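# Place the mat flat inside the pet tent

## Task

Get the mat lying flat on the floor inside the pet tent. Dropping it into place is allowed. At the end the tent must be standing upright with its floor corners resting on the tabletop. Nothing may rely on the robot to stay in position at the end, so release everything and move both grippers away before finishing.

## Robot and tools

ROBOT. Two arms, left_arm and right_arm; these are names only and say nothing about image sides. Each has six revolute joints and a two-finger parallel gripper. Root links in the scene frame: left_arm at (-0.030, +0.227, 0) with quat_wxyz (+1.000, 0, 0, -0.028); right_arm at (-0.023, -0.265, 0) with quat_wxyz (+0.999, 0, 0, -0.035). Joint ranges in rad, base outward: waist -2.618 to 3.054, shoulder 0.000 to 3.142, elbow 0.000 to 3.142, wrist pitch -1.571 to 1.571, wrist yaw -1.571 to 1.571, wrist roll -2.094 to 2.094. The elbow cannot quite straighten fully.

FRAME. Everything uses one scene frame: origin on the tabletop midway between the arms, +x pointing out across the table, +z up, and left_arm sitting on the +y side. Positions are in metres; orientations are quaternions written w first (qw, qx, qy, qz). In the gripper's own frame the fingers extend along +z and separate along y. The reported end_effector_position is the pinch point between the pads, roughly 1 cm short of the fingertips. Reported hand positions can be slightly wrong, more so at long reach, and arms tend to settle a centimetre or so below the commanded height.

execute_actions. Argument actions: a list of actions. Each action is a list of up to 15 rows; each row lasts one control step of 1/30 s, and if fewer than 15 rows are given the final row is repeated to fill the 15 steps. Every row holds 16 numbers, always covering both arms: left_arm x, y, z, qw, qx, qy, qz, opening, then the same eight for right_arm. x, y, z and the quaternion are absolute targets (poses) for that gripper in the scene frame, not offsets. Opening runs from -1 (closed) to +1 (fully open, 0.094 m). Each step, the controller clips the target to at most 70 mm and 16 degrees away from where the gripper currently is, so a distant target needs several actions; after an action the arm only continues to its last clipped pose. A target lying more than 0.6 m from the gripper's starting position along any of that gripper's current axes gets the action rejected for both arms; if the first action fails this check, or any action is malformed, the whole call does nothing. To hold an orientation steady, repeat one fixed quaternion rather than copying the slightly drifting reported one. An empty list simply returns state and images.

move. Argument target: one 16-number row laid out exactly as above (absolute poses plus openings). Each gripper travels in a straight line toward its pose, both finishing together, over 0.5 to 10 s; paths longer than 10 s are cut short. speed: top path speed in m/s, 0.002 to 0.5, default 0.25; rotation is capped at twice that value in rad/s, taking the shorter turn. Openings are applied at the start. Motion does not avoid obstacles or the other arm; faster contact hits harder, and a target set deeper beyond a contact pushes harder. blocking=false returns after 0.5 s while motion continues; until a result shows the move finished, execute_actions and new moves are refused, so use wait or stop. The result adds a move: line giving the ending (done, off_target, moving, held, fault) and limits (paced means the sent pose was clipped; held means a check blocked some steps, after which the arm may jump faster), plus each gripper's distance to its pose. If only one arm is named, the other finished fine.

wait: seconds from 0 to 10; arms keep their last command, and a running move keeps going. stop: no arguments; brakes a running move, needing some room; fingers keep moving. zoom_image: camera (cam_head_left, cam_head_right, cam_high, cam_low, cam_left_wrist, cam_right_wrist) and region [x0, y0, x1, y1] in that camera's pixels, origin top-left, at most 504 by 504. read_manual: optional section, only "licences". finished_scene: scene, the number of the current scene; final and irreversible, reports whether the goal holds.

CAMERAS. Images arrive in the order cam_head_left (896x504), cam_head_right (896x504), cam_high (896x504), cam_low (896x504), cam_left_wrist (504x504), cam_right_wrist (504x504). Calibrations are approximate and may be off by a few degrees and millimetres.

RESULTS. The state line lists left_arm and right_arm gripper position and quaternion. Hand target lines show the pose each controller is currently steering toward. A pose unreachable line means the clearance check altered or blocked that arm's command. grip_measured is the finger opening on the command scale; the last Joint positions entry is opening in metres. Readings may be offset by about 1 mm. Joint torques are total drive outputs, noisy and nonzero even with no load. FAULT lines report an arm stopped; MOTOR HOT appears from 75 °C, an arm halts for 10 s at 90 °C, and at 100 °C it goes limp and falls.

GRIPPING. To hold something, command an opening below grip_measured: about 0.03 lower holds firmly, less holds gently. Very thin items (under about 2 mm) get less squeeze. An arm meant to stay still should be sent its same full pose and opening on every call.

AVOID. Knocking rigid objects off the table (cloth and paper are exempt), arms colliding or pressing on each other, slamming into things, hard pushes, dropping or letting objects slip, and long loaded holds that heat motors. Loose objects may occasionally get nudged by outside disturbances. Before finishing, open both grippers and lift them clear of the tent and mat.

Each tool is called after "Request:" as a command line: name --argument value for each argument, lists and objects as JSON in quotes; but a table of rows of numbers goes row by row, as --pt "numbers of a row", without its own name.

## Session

Request:
execute_actions --actions '[]'

Scene clock: 0.00 s.
left_arm: end_effector_position=(+0.3517, +0.2135, +0.4038) grip_measured=+1.000 end_effector_quat_wxyz=(+0.707, +0.008, +0.707, -0.013) | right_arm: end_effector_position=(+0.3579, -0.2859, +0.4081) grip_measured=+1.000 end_effector_quat_wxyz=(+0.707, +0.019, +0.707, -0.025)
Joint positions: left_arm=[ 0.009  1.045  1.033  0.012 -0.017 -0.006  0.094] | right_arm=[ 0.014  1.049  1.052 -0.003  0.006 -0.008  0.094]
Joint velocities: left_arm=[ 0.002 -0.007  0.017 -0.066 -0.022 -0.007  0.   ] | right_arm=[-0.002 -0.002  0.002 -0.066  0.051 -0.022  0.   ]
Joint torques (N m, as the arm reports them, + toward a larger angle): no reading
Hand target (left_arm): +0.350, +0.214, +0.405; +0.706, +0.008, +0.708, -0.013
Hand target (right_arm): +0.354, -0.286, +0.420; +0.717, +0.019, +0.696, -0.025

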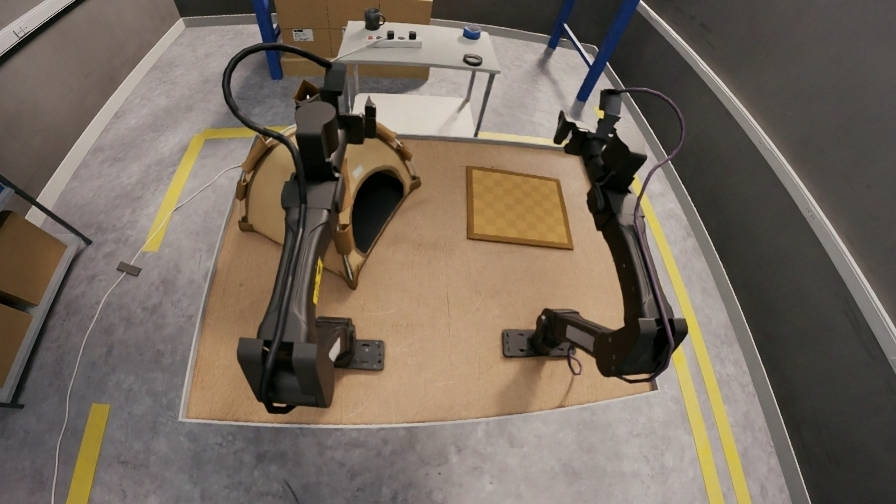

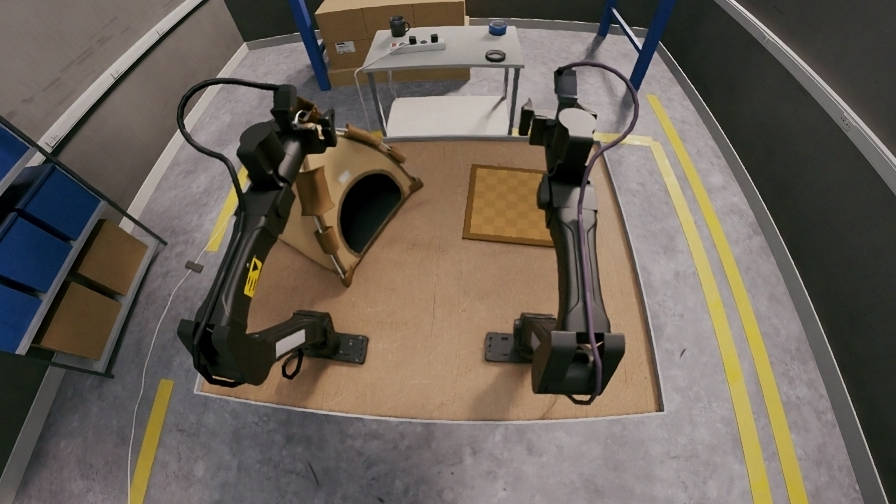

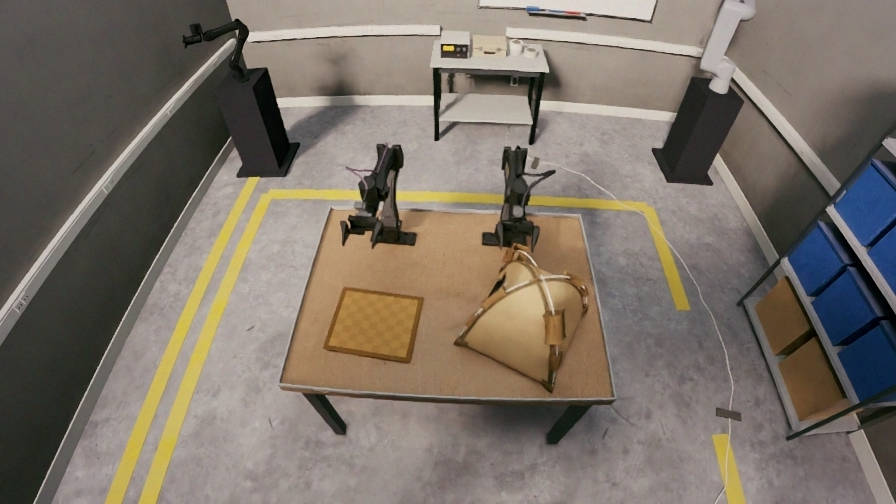

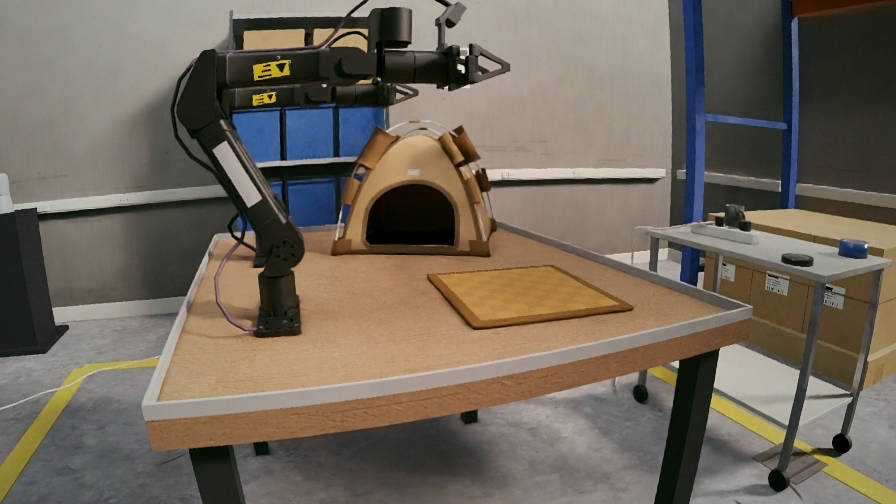

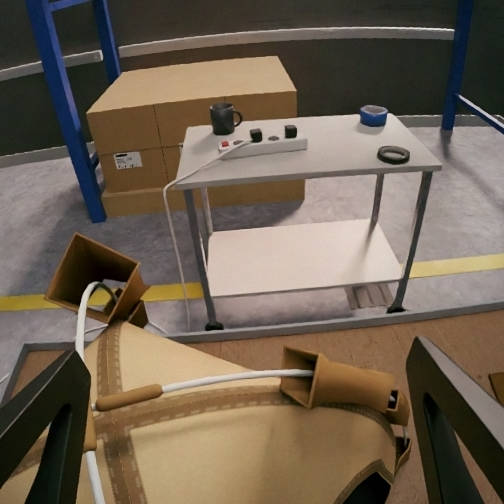

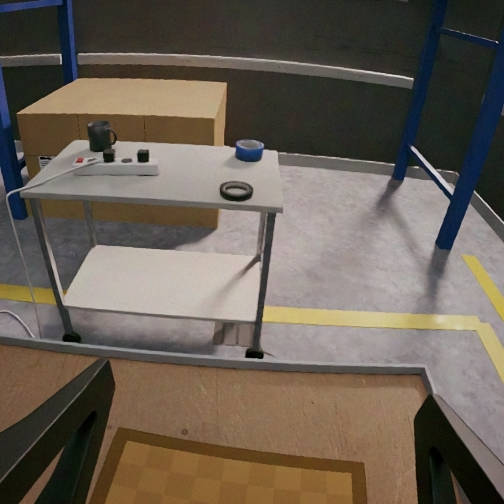

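Request:
zoom_image --camera "cam_high" --region '[310, 270, 450, 380]'

Request:
zoom_image --camera "cam_head_left" --region '[450, 150, 590, 270]'

Request:
zoom_image --camera "cam_head_left" --region '[320, 150, 440, 300]'

Request:
zoom_image --camera "cam_head_right" --region '[310, 150, 440, 300]'

Request:
zoom_image --camera "cam_high" --region '[440, 230, 620, 410]'

Request:
zoom_image --camera "cam_low" --region '[320, 110, 510, 270]'

Region (310, 270, 450, 380) of cam_high's 896x504 image, scaled by 3.600, with more detail than that image has; it fills the top 396 rows of this view, and the rest is white.

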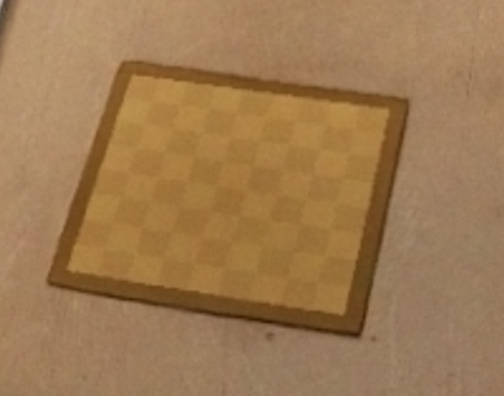

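Region (450, 150, 590, 270) of cam_head_left's 896x504 image, scaled by 3.600, with more detail than that image has; it fills the top 432 rows of this view, and the rest is white.

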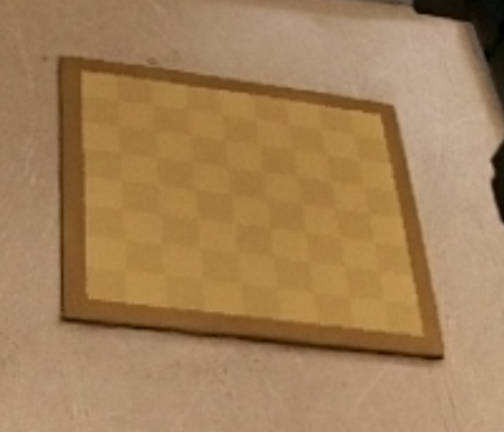

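Region (320, 150, 440, 300) of cam_head_left's 896x504 image, scaled by 3.360, with more detail than that image has; it fills the left 403 columns of this view, and the rest is white.

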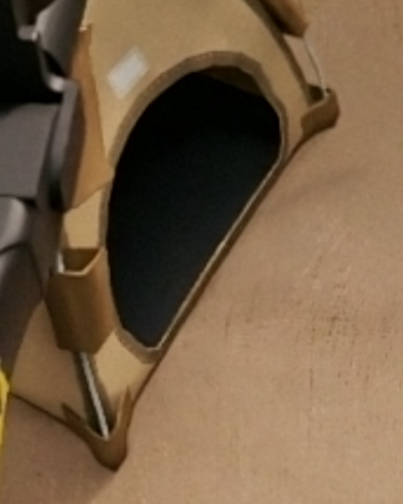

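Region (310, 150, 440, 300) of cam_head_right's 896x504 image, scaled by 3.360, with more detail than that image has; it fills the left 437 columns of this view, and the rest is white.

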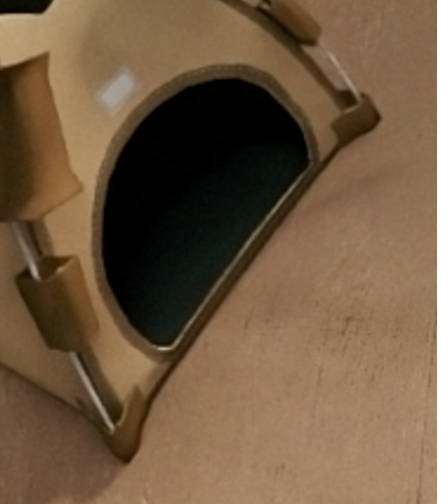

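Region (440, 230, 620, 410) of cam_high's 896x504 image, scaled by 2.800, with more detail than that image has.

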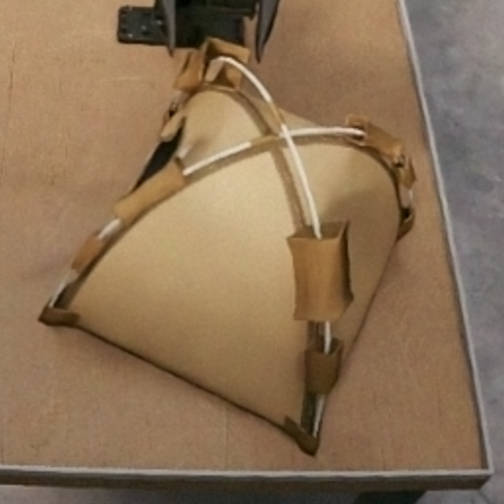

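Region (320, 110, 510, 270) of cam_low's 896x504 image, scaled by 2.653, with more detail than that image has; it fills the top 424 rows of this view, and the rest is white.

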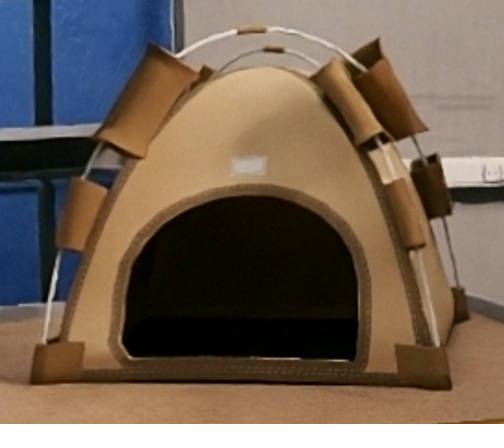

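Request:
move --target '[0.128,-0.010,0.075,0.4136,0.7461,0.4564,0.2529,-0.15,0.436,-0.272,0.05,0,0.0471,0.9989,0,1.0]' --speed 0.4

Scene clock: 123.07 s.
left_arm: end_effector_position=(+0.1302, -0.0031, +0.0684) grip_measured=-0.149 end_effector_quat_wxyz=(+0.402, +0.756, +0.447, +0.258) | right_arm: end_effector_position=(+0.4295, -0.2779, +0.0360) grip_measured=+1.000 end_effector_quat_wxyz=(-0.014, +0.043, +0.999, -0.002)
Joint positions: left_arm=[-1.361  1.137  0.305 -0.007 -0.753  0.956  0.04 ] | right_arm=[ 0.04   2.367  2.052 -1.284  0.004  0.056  0.094]
Joint velocities: left_arm=[-0.012 -0.012  0.012 -0.007 -0.051 -0.007  0.001] | right_arm=[-0.027 -0.002 -0.017 -0.066 -0.022 -0.007  0.   ]
Joint torques (N m, as the arm reports them, + toward a larger angle): left_arm=[-0.75 -1.9   8.68  1.55 -0.45 -0.17] | right_arm=[  1.04 -12.14   7.78   0.11  -0.05   0.09]
Hand target (left_arm): +0.131, -0.011, +0.077; +0.415, +0.746, +0.453, +0.257
Hand target (right_arm): +0.436, -0.271, +0.049; +0.000, +0.040, +0.999, +0.001
Off the commanded pose (left_arm): 0.010 m, 2 deg.
Off the commanded pose (right_arm): 0.017 m, 2 deg.
move: off_target (right_arm)
camera_calibration (this result's frames):
cam_left_wrist: T_world_to_cam=[[-0.440491, 0.326956, -0.836102, 0.108524], [-0.066088, 0.916987, 0.393404, 0.0221933], [0.895321, 0.228547, -0.382317, 0.0110286], [0, 0, 0, 1]] pos_world=[0.0393966, -0.0583542, 0.086223]
cam_right_wrist: T_world_to_cam=[[-0.00883095, -0.996729, -0.0803343, -0.267175], [-0.802898, -0.0408194, 0.594717, 0.351634], [-0.596051, 0.0697521, -0.799911, 0.407977], [0, 0, 0, 1]] pos_world=[0.523142, -0.280404, 0.0957591]

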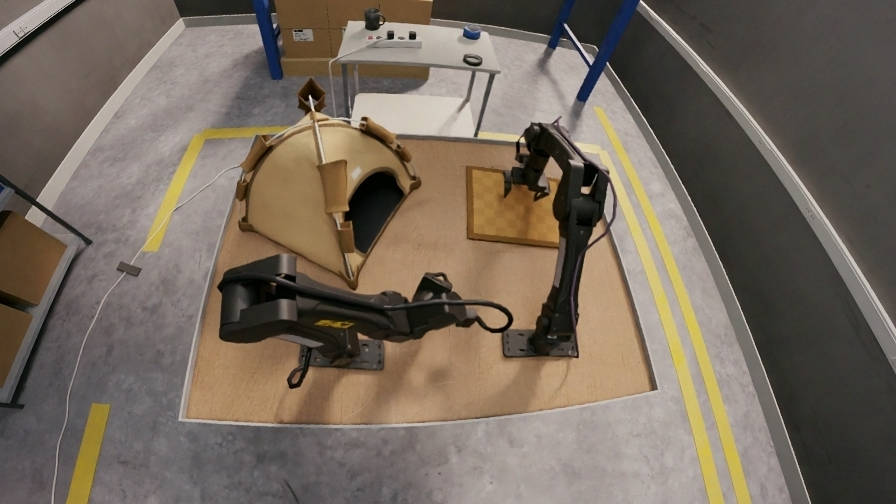

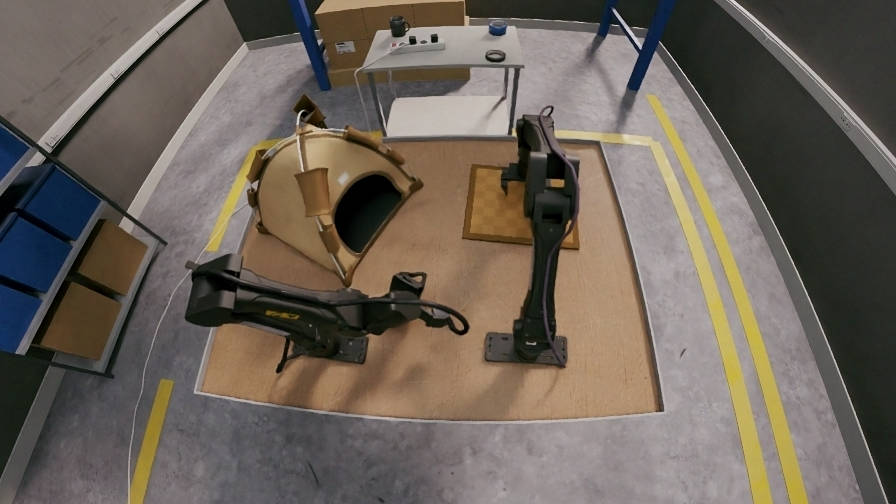

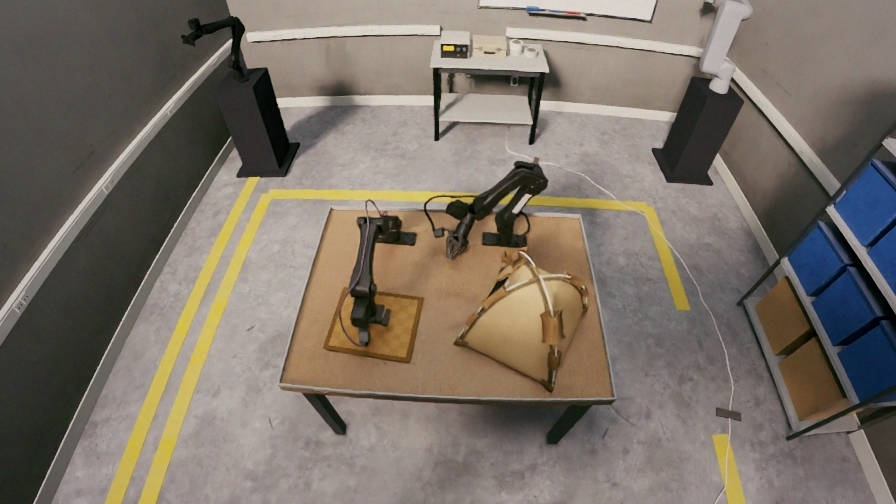

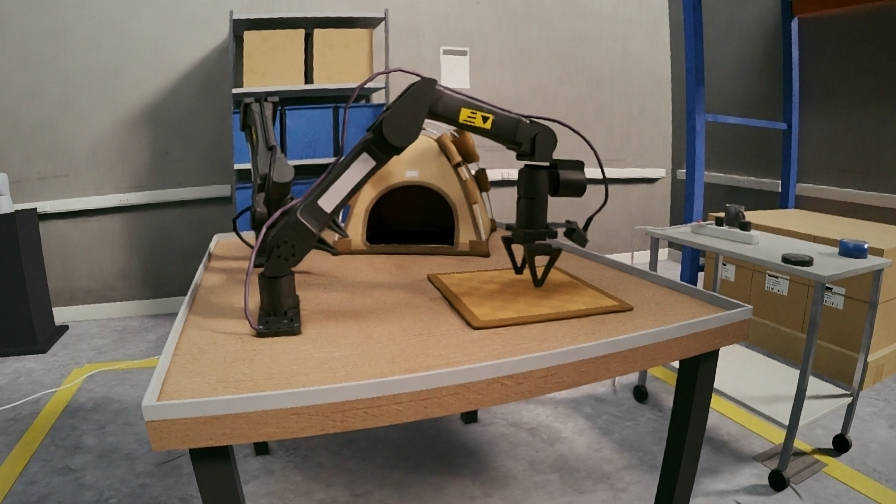

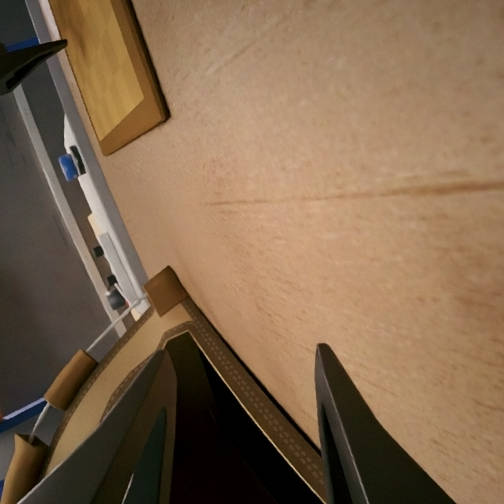

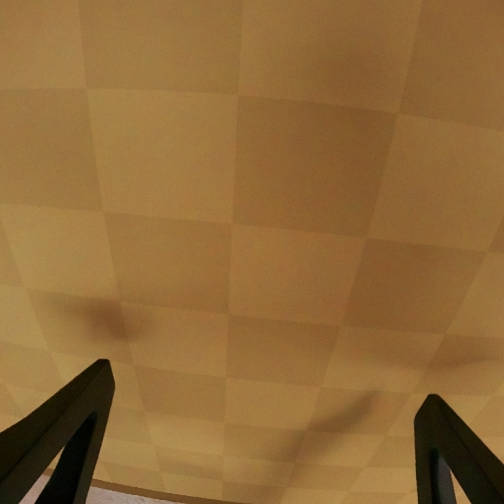

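Request:
execute_actions --actions '[[[0.128,-0.010,0.073,0.4136,0.7461,0.4564,0.2529,-0.15,0.436,-0.272,0.046,0,0.0471,0.9989,0,1.0],[0.128,-0.010,0.071,0.4136,0.7461,0.4564,0.2529,-0.15,0.436,-0.272,0.042,0,0.0471,0.9989,0,1.0],[0.128,-0.010,0.069,0.4136,0.7461,0.4564,0.2529,-0.15,0.436,-0.272,0.038,0,0.0471,0.9989,0,1.0],[0.128,-0.010,0.067,0.4136,0.7461,0.4564,0.2529,-0.15,0.436,-0.272,0.034,0,0.0471,0.9989,0,1.0],[0.128,-0.010,0.065,0.4136,0.7461,0.4564,0.2529,-0.15,0.436,-0.272,0.031,0,0.0471,0.9989,0,1.0],[0.128,-0.010,0.063,0.4136,0.7461,0.4564,0.2529,-0.15,0.436,-0.272,0.028,0,0.0471,0.9989,0,1.0],[0.128,-0.010,0.061,0.4136,0.7461,0.4564,0.2529,-0.15,0.436,-0.272,0.025,0,0.0471,0.9989,0,1.0],[0.128,-0.010,0.059,0.4136,0.7461,0.4564,0.2529,-0.15,0.436,-0.272,0.022,0,0.0471,0.9989,0,1.0],[0.128,-0.010,0.057,0.4136,0.7461,0.4564,0.2529,-0.15,0.436,-0.272,0.019,0,0.0471,0.9989,0,1.0],[0.128,-0.010,0.055,0.4136,0.7461,0.4564,0.2529,-0.15,0.436,-0.272,0.016,0,0.0471,0.9989,0,1.0],[0.128,-0.010,0.053,0.4136,0.7461,0.4564,0.2529,-0.15,0.436,-0.272,0.013,0,0.0471,0.9989,0,1.0],[0.128,-0.010,0.051,0.4136,0.7461,0.4564,0.2529,-0.15,0.436,-0.272,0.010,0,0.0471,0.9989,0,1.0],[0.128,-0.010,0.049,0.4136,0.7461,0.4564,0.2529,-0.15,0.436,-0.272,0.008,0,0.0471,0.9989,0,1.0],[0.128,-0.010,0.047,0.4136,0.7461,0.4564,0.2529,-0.15,0.436,-0.272,0.006,0,0.0471,0.9989,0,1.0],[0.128,-0.010,0.045,0.4136,0.7461,0.4564,0.2529,-0.15,0.436,-0.272,0.004,0,0.0471,0.9989,0,1.0]]]'

Request:
move --target '[0.132,-0.014,0.034,0.4136,0.7461,0.4564,0.2529,-0.15,0.296,-0.098,0.002,0,0.2343,0.9722,0,1.0]' --speed 0.15

Scene clock: 133.47 s.
left_arm: end_effector_position=(+0.1288, -0.0132, +0.0564) grip_measured=-0.149 end_effector_quat_wxyz=(+0.413, +0.749, +0.455, +0.249) | right_arm: end_effector_position=(+0.4306, -0.2779, +0.0203) grip_measured=+1.000 end_effector_quat_wxyz=(-0.010, +0.050, +0.999, -0.002)
Joint positions: left_arm=[-1.373  1.238  0.287  0.125 -0.755  0.928  0.04 ] | right_arm=[ 0.04   2.37   1.994 -1.215  0.003  0.069  0.094]
Joint velocities: left_arm=[-0.007  0.286 -0.178  0.388 -0.037  0.022  0.   ] | right_arm=[-0.007 -0.007 -0.095  0.081  0.051  0.007  0.   ]
Joint torques (N m, as the arm reports them, + toward a larger angle): left_arm=[-0.73 -2.    3.8   1.54 -0.44 -0.12] | right_arm=[  0.9  -10.39   2.65   0.98  -0.06   0.09]
Hand target (left_arm): +0.128, -0.008, +0.046; +0.412, +0.747, +0.457, +0.252
Hand target (right_arm): +0.435, -0.272, +0.005; -0.001, +0.047, +0.999, +0.000
Off the commanded pose (left_arm): 0.012 m, 1 deg.
Off the commanded pose (right_arm): 0.018 m, 1 deg.
camera_calibration (this result's frames):
cam_left_wrist: T_world_to_cam=[[-0.447916, 0.297178, -0.843242, 0.102201], [-0.0672805, 0.929266, 0.363233, 0.038069], [0.89154, 0.219432, -0.396239, 0.0110861], [0, 0, 0, 1]] pos_world=[0.0384551, -0.0681808, 0.076745]
cam_right_wrist: T_world_to_cam=[[-0.0206445, -0.996559, -0.0802725, -0.263258], [-0.808784, -0.0305533, 0.587312, 0.36744], [-0.587744, 0.0770478, -0.80537, 0.394695], [0, 0, 0, 1]] pos_world=[0.523724, -0.281536, 0.0809409]

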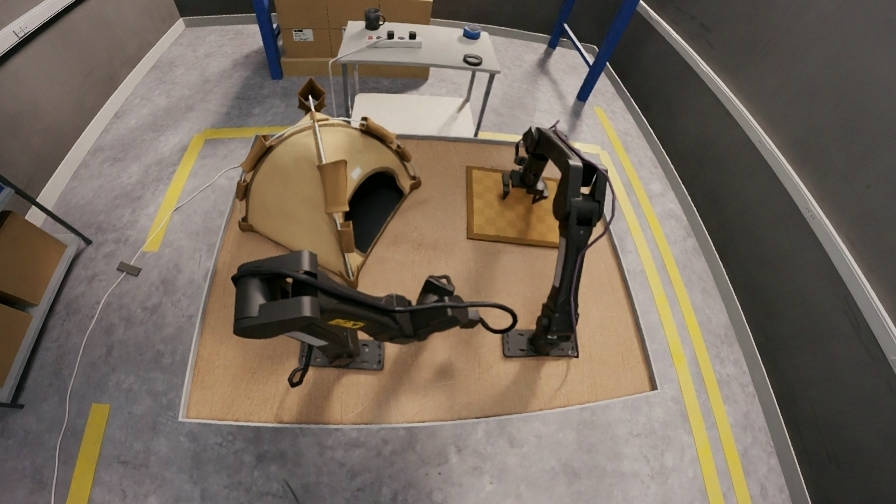

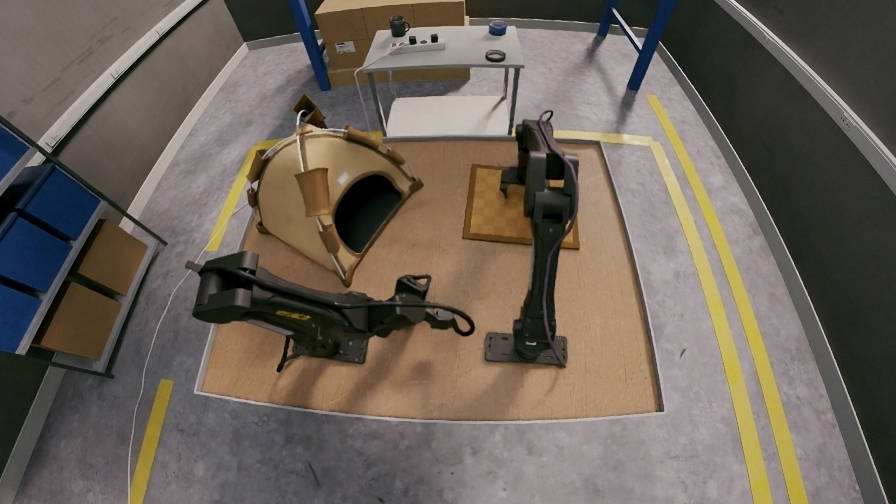

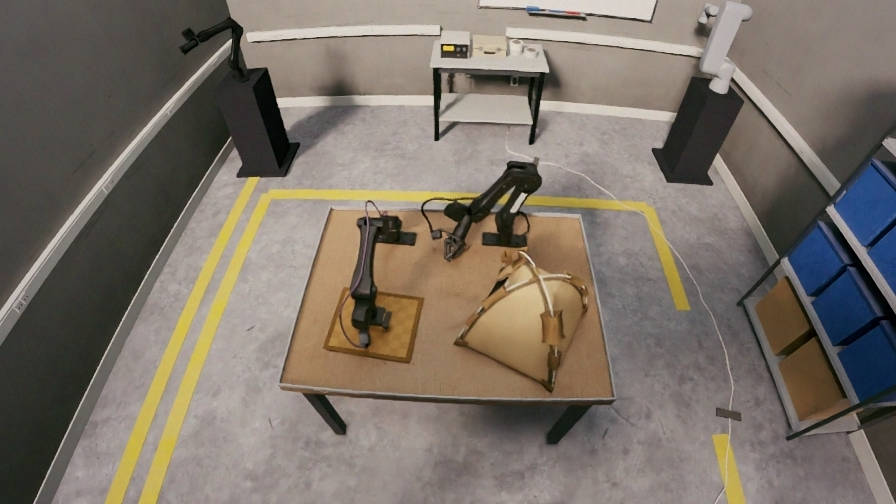

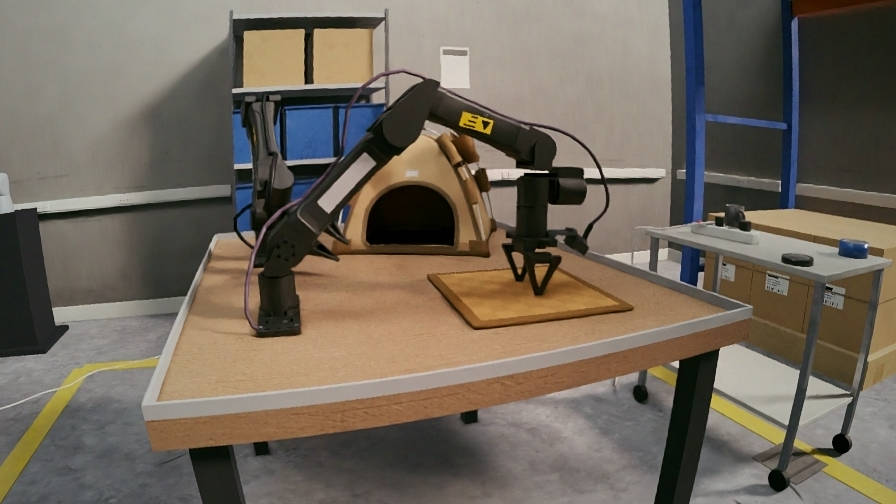

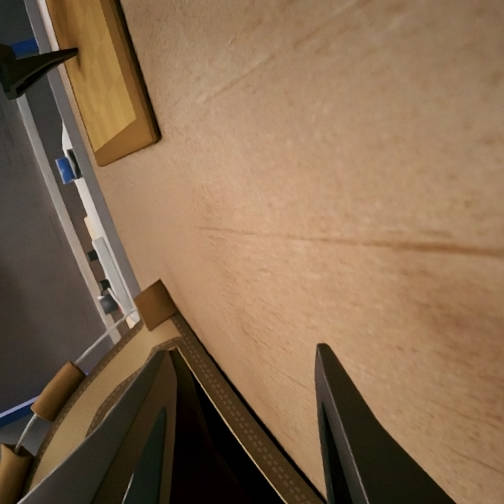

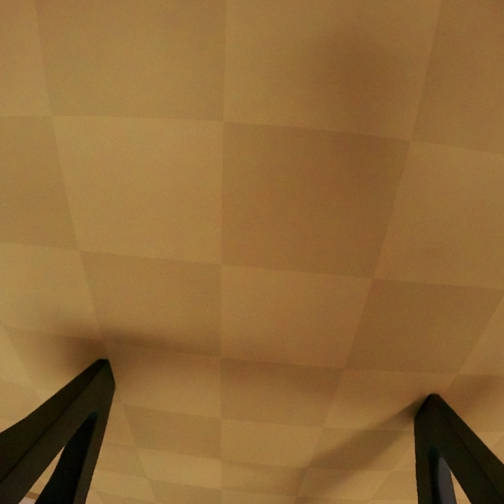

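Scene clock: 135.47 s.
left_arm: end_effector_position=(+0.1302, -0.0229, +0.0443) grip_measured=-0.149 end_effector_quat_wxyz=(+0.427, +0.742, +0.456, +0.244) | right_arm: end_effector_position=(+0.3107, -0.1062, +0.0185) grip_measured=+1.000 end_effector_quat_wxyz=(+0.028, +0.231, +0.972, -0.003)
Joint positions: left_arm=[-1.373  1.356  0.261  0.305 -0.755  0.934  0.04 ] | right_arm=[ 0.529  1.984  1.363 -0.911  0.04   0.925  0.094]
Joint velocities: left_arm=[-0.007 -0.002  0.017  0.022  0.007  0.022  0.   ] | right_arm=[-0.012  0.007 -0.002 -0.022 -0.022  0.007  0.   ]
Joint torques (N m, as the arm reports them, + toward a larger angle): left_arm=[ 0.78 -2.59  3.25  1.62 -0.34  0.03] | right_arm=[ 1.36 -7.57  1.65  0.67 -0.36  0.25]
Hand target (left_arm): +0.132, -0.013, +0.035; +0.413, +0.746, +0.456, +0.253
Hand target (right_arm): +0.294, -0.100, +0.003; +0.001, +0.235, +0.972, -0.001
Off the commanded pose (left_arm): 0.014 m, 2 deg.
Off the commanded pose (right_arm): 0.024 m, 3 deg.
move: off_target (left_arm, right_arm)
camera_calibration (this result's frames):
cam_left_wrist: T_world_to_cam=[[-0.440824, 0.271124, -0.855667, 0.094518], [-0.0667411, 0.94075, 0.332467, 0.0531469], [0.895109, 0.203667, -0.39661, 0.00642396], [0, 0, 0, 1]] pos_world=[0.0394627, -0.0769324, 0.0657542]
cam_right_wrist: T_world_to_cam=[[-0.371585, -0.92443, -0.0857514, 0.0220145], [-0.805456, 0.275066, 0.524957, 0.309395], [-0.461699, 0.264135, -0.846798, 0.290984], [0, 0, 0, 1]] pos_world=[0.391731, -0.141612, 0.0858734]

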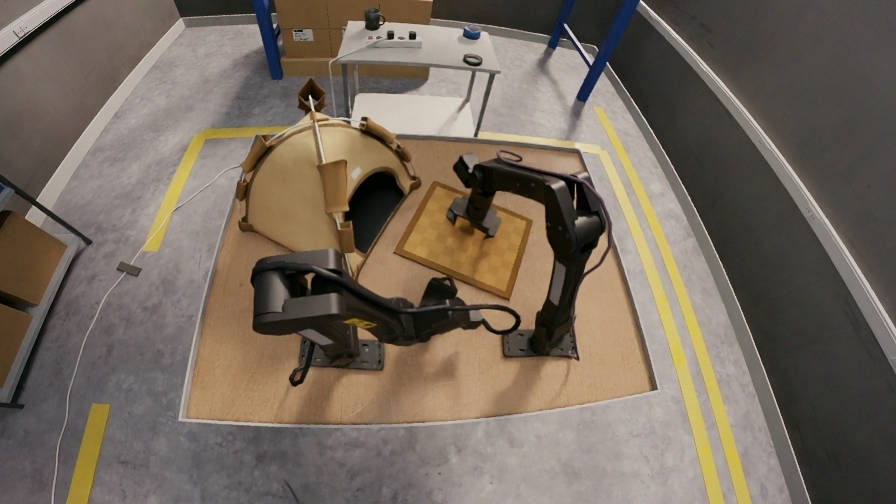

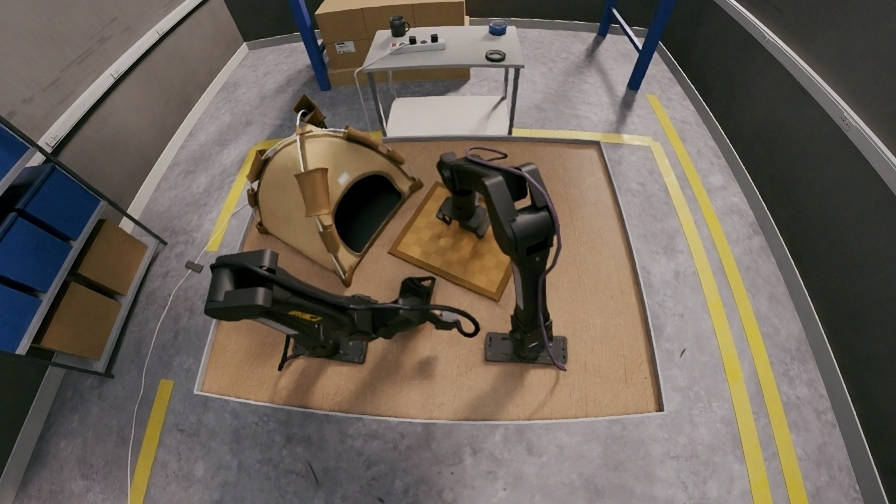

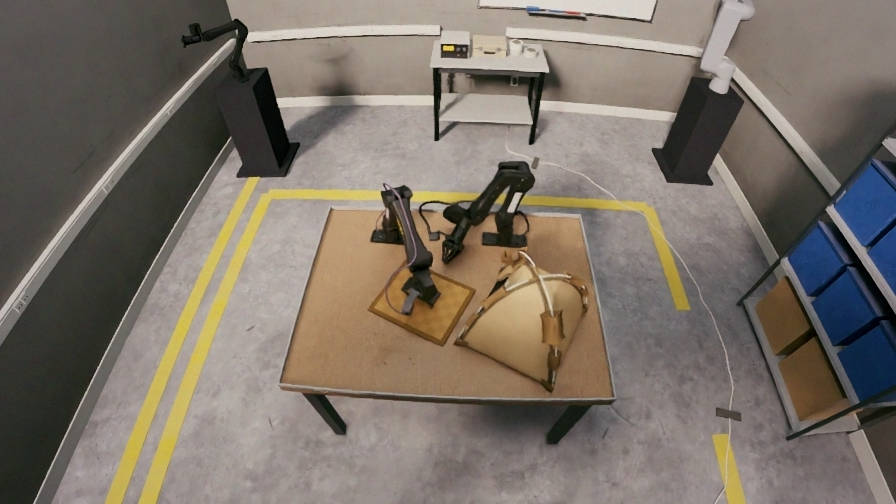

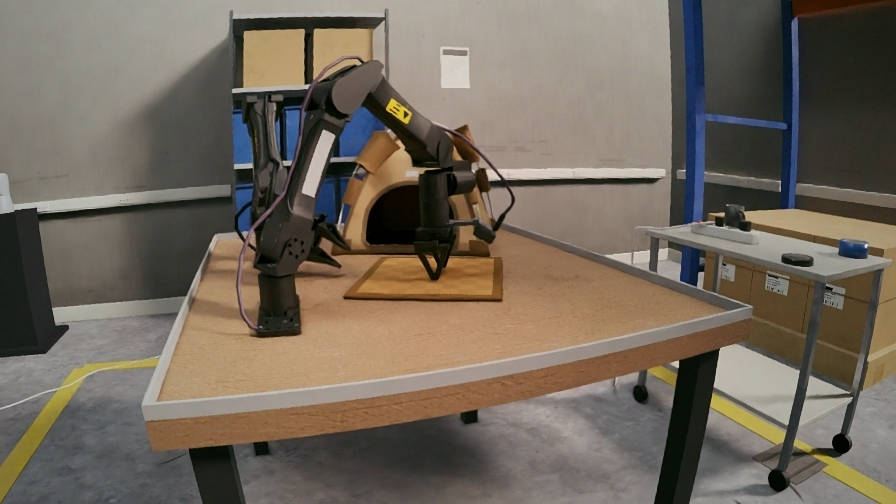

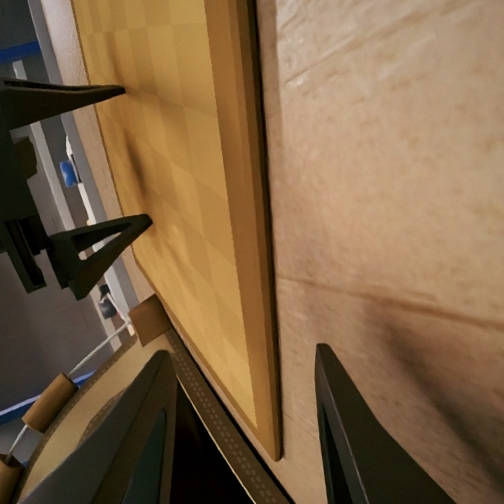

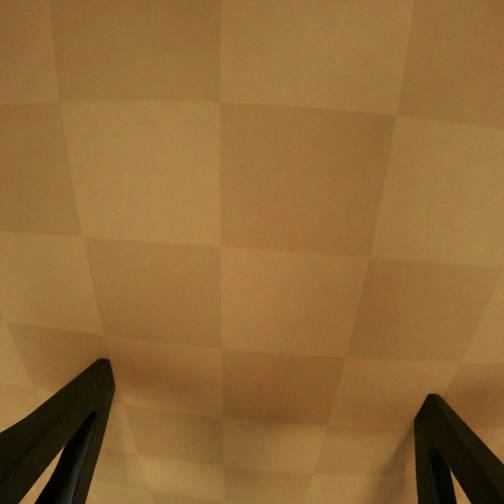

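Request:
zoom_image --camera "cam_head_left" --region '[385, 170, 545, 310]'

Region (385, 170, 545, 310) of cam_head_left's 896x504 image, scaled by 3.150, with more detail than that image has; it fills the top 441 rows of this view, and the rest is white.

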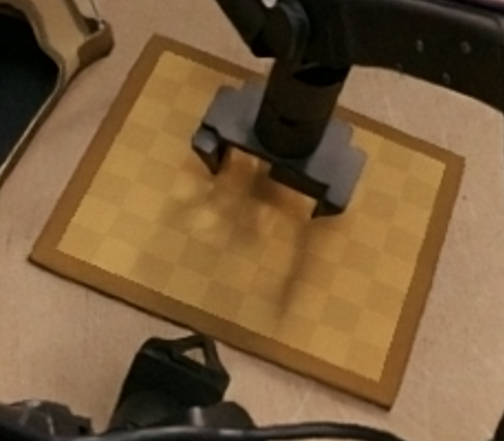

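Request:
execute_actions --actions '[[[0.134,-0.015,0.032,0.4136,0.7461,0.4564,0.2529,-0.15,0.305,-0.103,0.004,0,0.2343,0.9722,0,1.0],[0.137,-0.017,0.030,0.4136,0.7461,0.4564,0.2529,-0.15,0.305,-0.103,0.004,0,0.2343,0.9722,0,1.0],[0.140,-0.019,0.028,0.4136,0.7461,0.4564,0.2529,-0.15,0.305,-0.103,0.004,0,0.2343,0.9722,0,1.0],[0.143,-0.021,0.027,0.4136,0.7461,0.4564,0.2529,-0.15,0.305,-0.103,0.004,0,0.2343,0.9722,0,1.0],[0.146,-0.023,0.026,0.4136,0.7461,0.4564,0.2529,-0.15,0.305,-0.103,0.004,0,0.2343,0.9722,0,1.0],[0.149,-0.024,0.025,0.4136,0.7461,0.4564,0.2529,-0.15,0.305,-0.103,0.004,0,0.2343,0.9722,0,1.0],[0.152,-0.026,0.024,0.4136,0.7461,0.4564,0.2529,-0.15,0.305,-0.103,0.004,0,0.2343,0.9722,0,1.0],[0.155,-0.028,0.023,0.4136,0.7461,0.4564,0.2529,-0.15,0.305,-0.103,0.004,0,0.2343,0.9722,0,1.0],[0.158,-0.029,0.022,0.4136,0.7461,0.4564,0.2529,-0.15,0.305,-0.103,0.004,0,0.2343,0.9722,0,1.0],[0.160,-0.030,0.021,0.4136,0.7461,0.4564,0.2529,-0.15,0.305,-0.103,0.004,0,0.2343,0.9722,0,1.0],[0.162,-0.031,0.020,0.4136,0.7461,0.4564,0.2529,-0.15,0.305,-0.103,0.004,0,0.2343,0.9722,0,1.0]]]'

Scene clock: 153.73 s.
left_arm: end_effector_position=(+0.1618, -0.0221, +0.0261) grip_measured=-0.149 end_effector_quat_wxyz=(+0.416, +0.735, +0.466, +0.265) | right_arm: end_effector_position=(+0.3107, -0.1062, +0.0185) grip_measured=+1.000 end_effector_quat_wxyz=(+0.028, +0.231, +0.973, -0.003)
Joint positions: left_arm=[-1.24   1.543  0.261  0.542 -0.706  1.039  0.04 ] | right_arm=[ 0.529  1.984  1.363 -0.911  0.04   0.925  0.094]
Joint velocities: left_arm=[ 0.032  0.115 -0.002  0.198  0.007  0.037 -0.   ] | right_arm=[-0.007 -0.002 -0.017 -0.007 -0.007 -0.022  0.   ]
Joint torques (N m, as the arm reports them, + toward a larger angle): left_arm=[ 0.77 -3.11  5.88  1.39  0.01  0.03] | right_arm=[-0.39 -5.6   4.85  0.46 -0.4   0.04]
Hand target (left_arm): +0.161, -0.030, +0.021; +0.413, +0.746, +0.457, +0.253
Hand target (right_arm): +0.305, -0.103, +0.005; +0.000, +0.234, +0.972, +0.000
Off the commanded pose (left_arm): 0.011 m, 2 deg.
Off the commanded pose (right_arm): 0.016 m, 3 deg.
camera_calibration (this result's frames):
cam_left_wrist: T_world_to_cam=[[-0.437267, 0.272455, -0.857068, 0.0922107], [-0.11462, 0.92835, 0.353593, 0.0675241], [0.891998, 0.252851, -0.374708, -0.0282272], [0, 0, 0, 1]] pos_world=[0.0732388, -0.0806721, 0.0445779]
cam_right_wrist: T_world_to_cam=[[-0.371234, -0.92455, -0.0859835, 0.0219422], [-0.805472, 0.274578, 0.525187, 0.309304], [-0.461953, 0.264225, -0.846632, 0.291037], [0, 0, 0, 1]] pos_world=[0.391727, -0.141541, 0.0858451]

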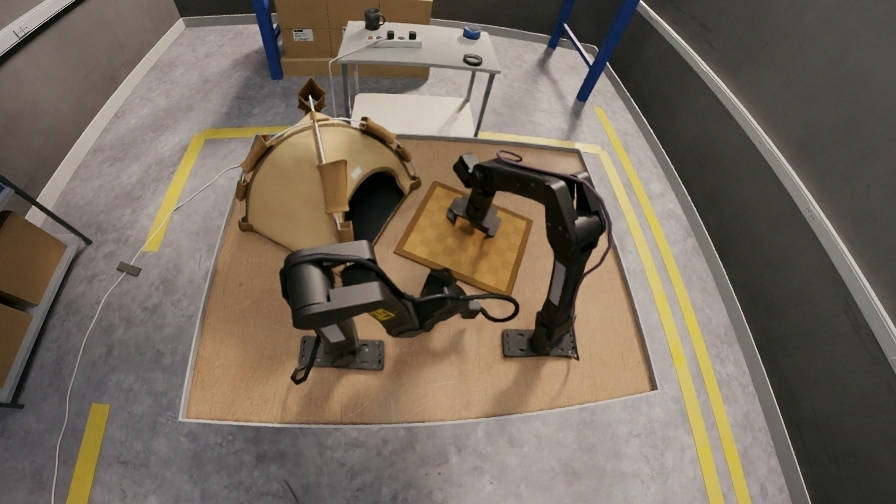

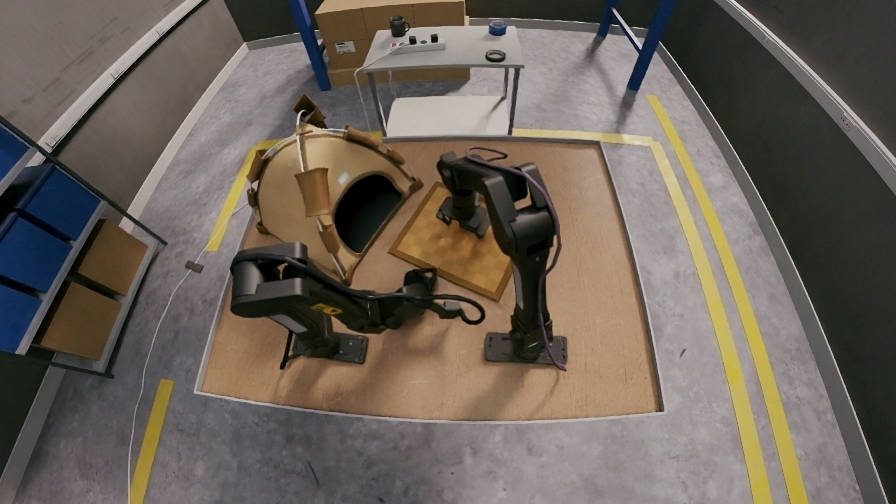

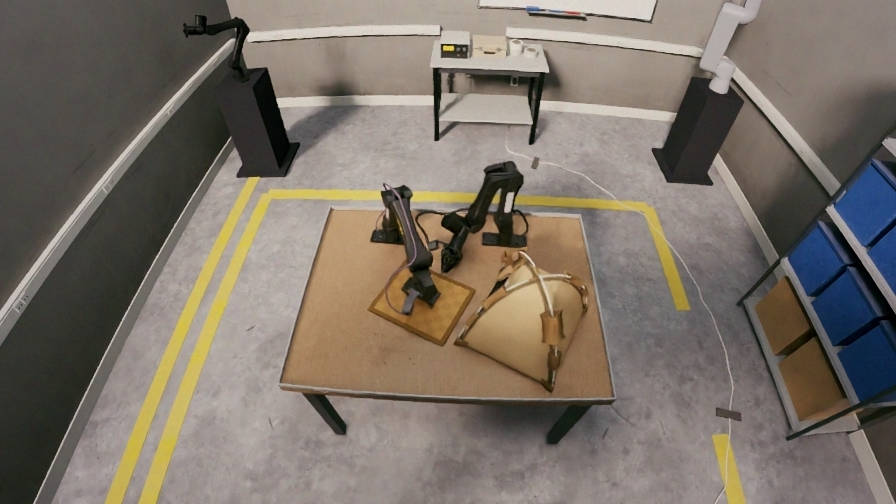

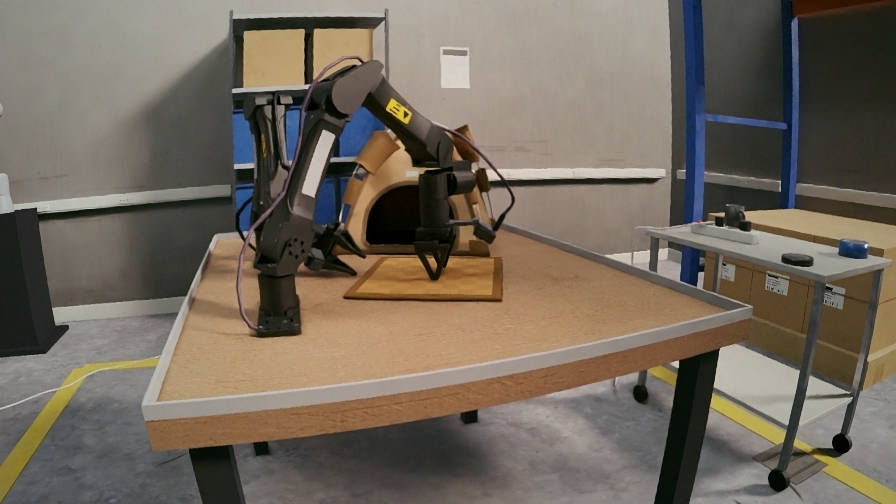

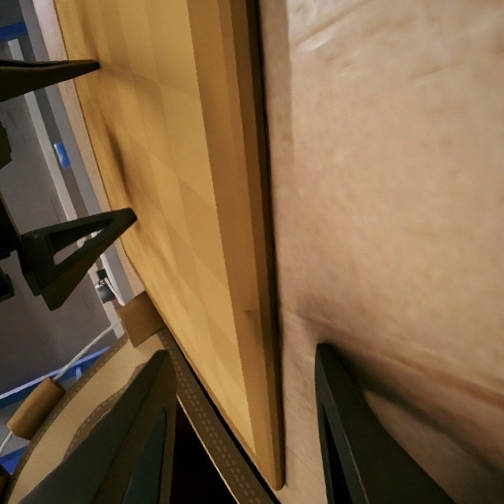

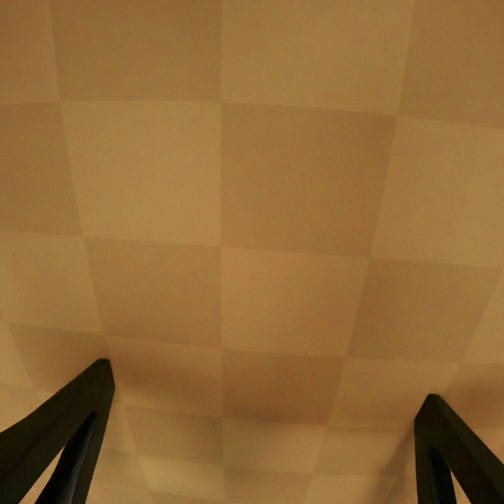

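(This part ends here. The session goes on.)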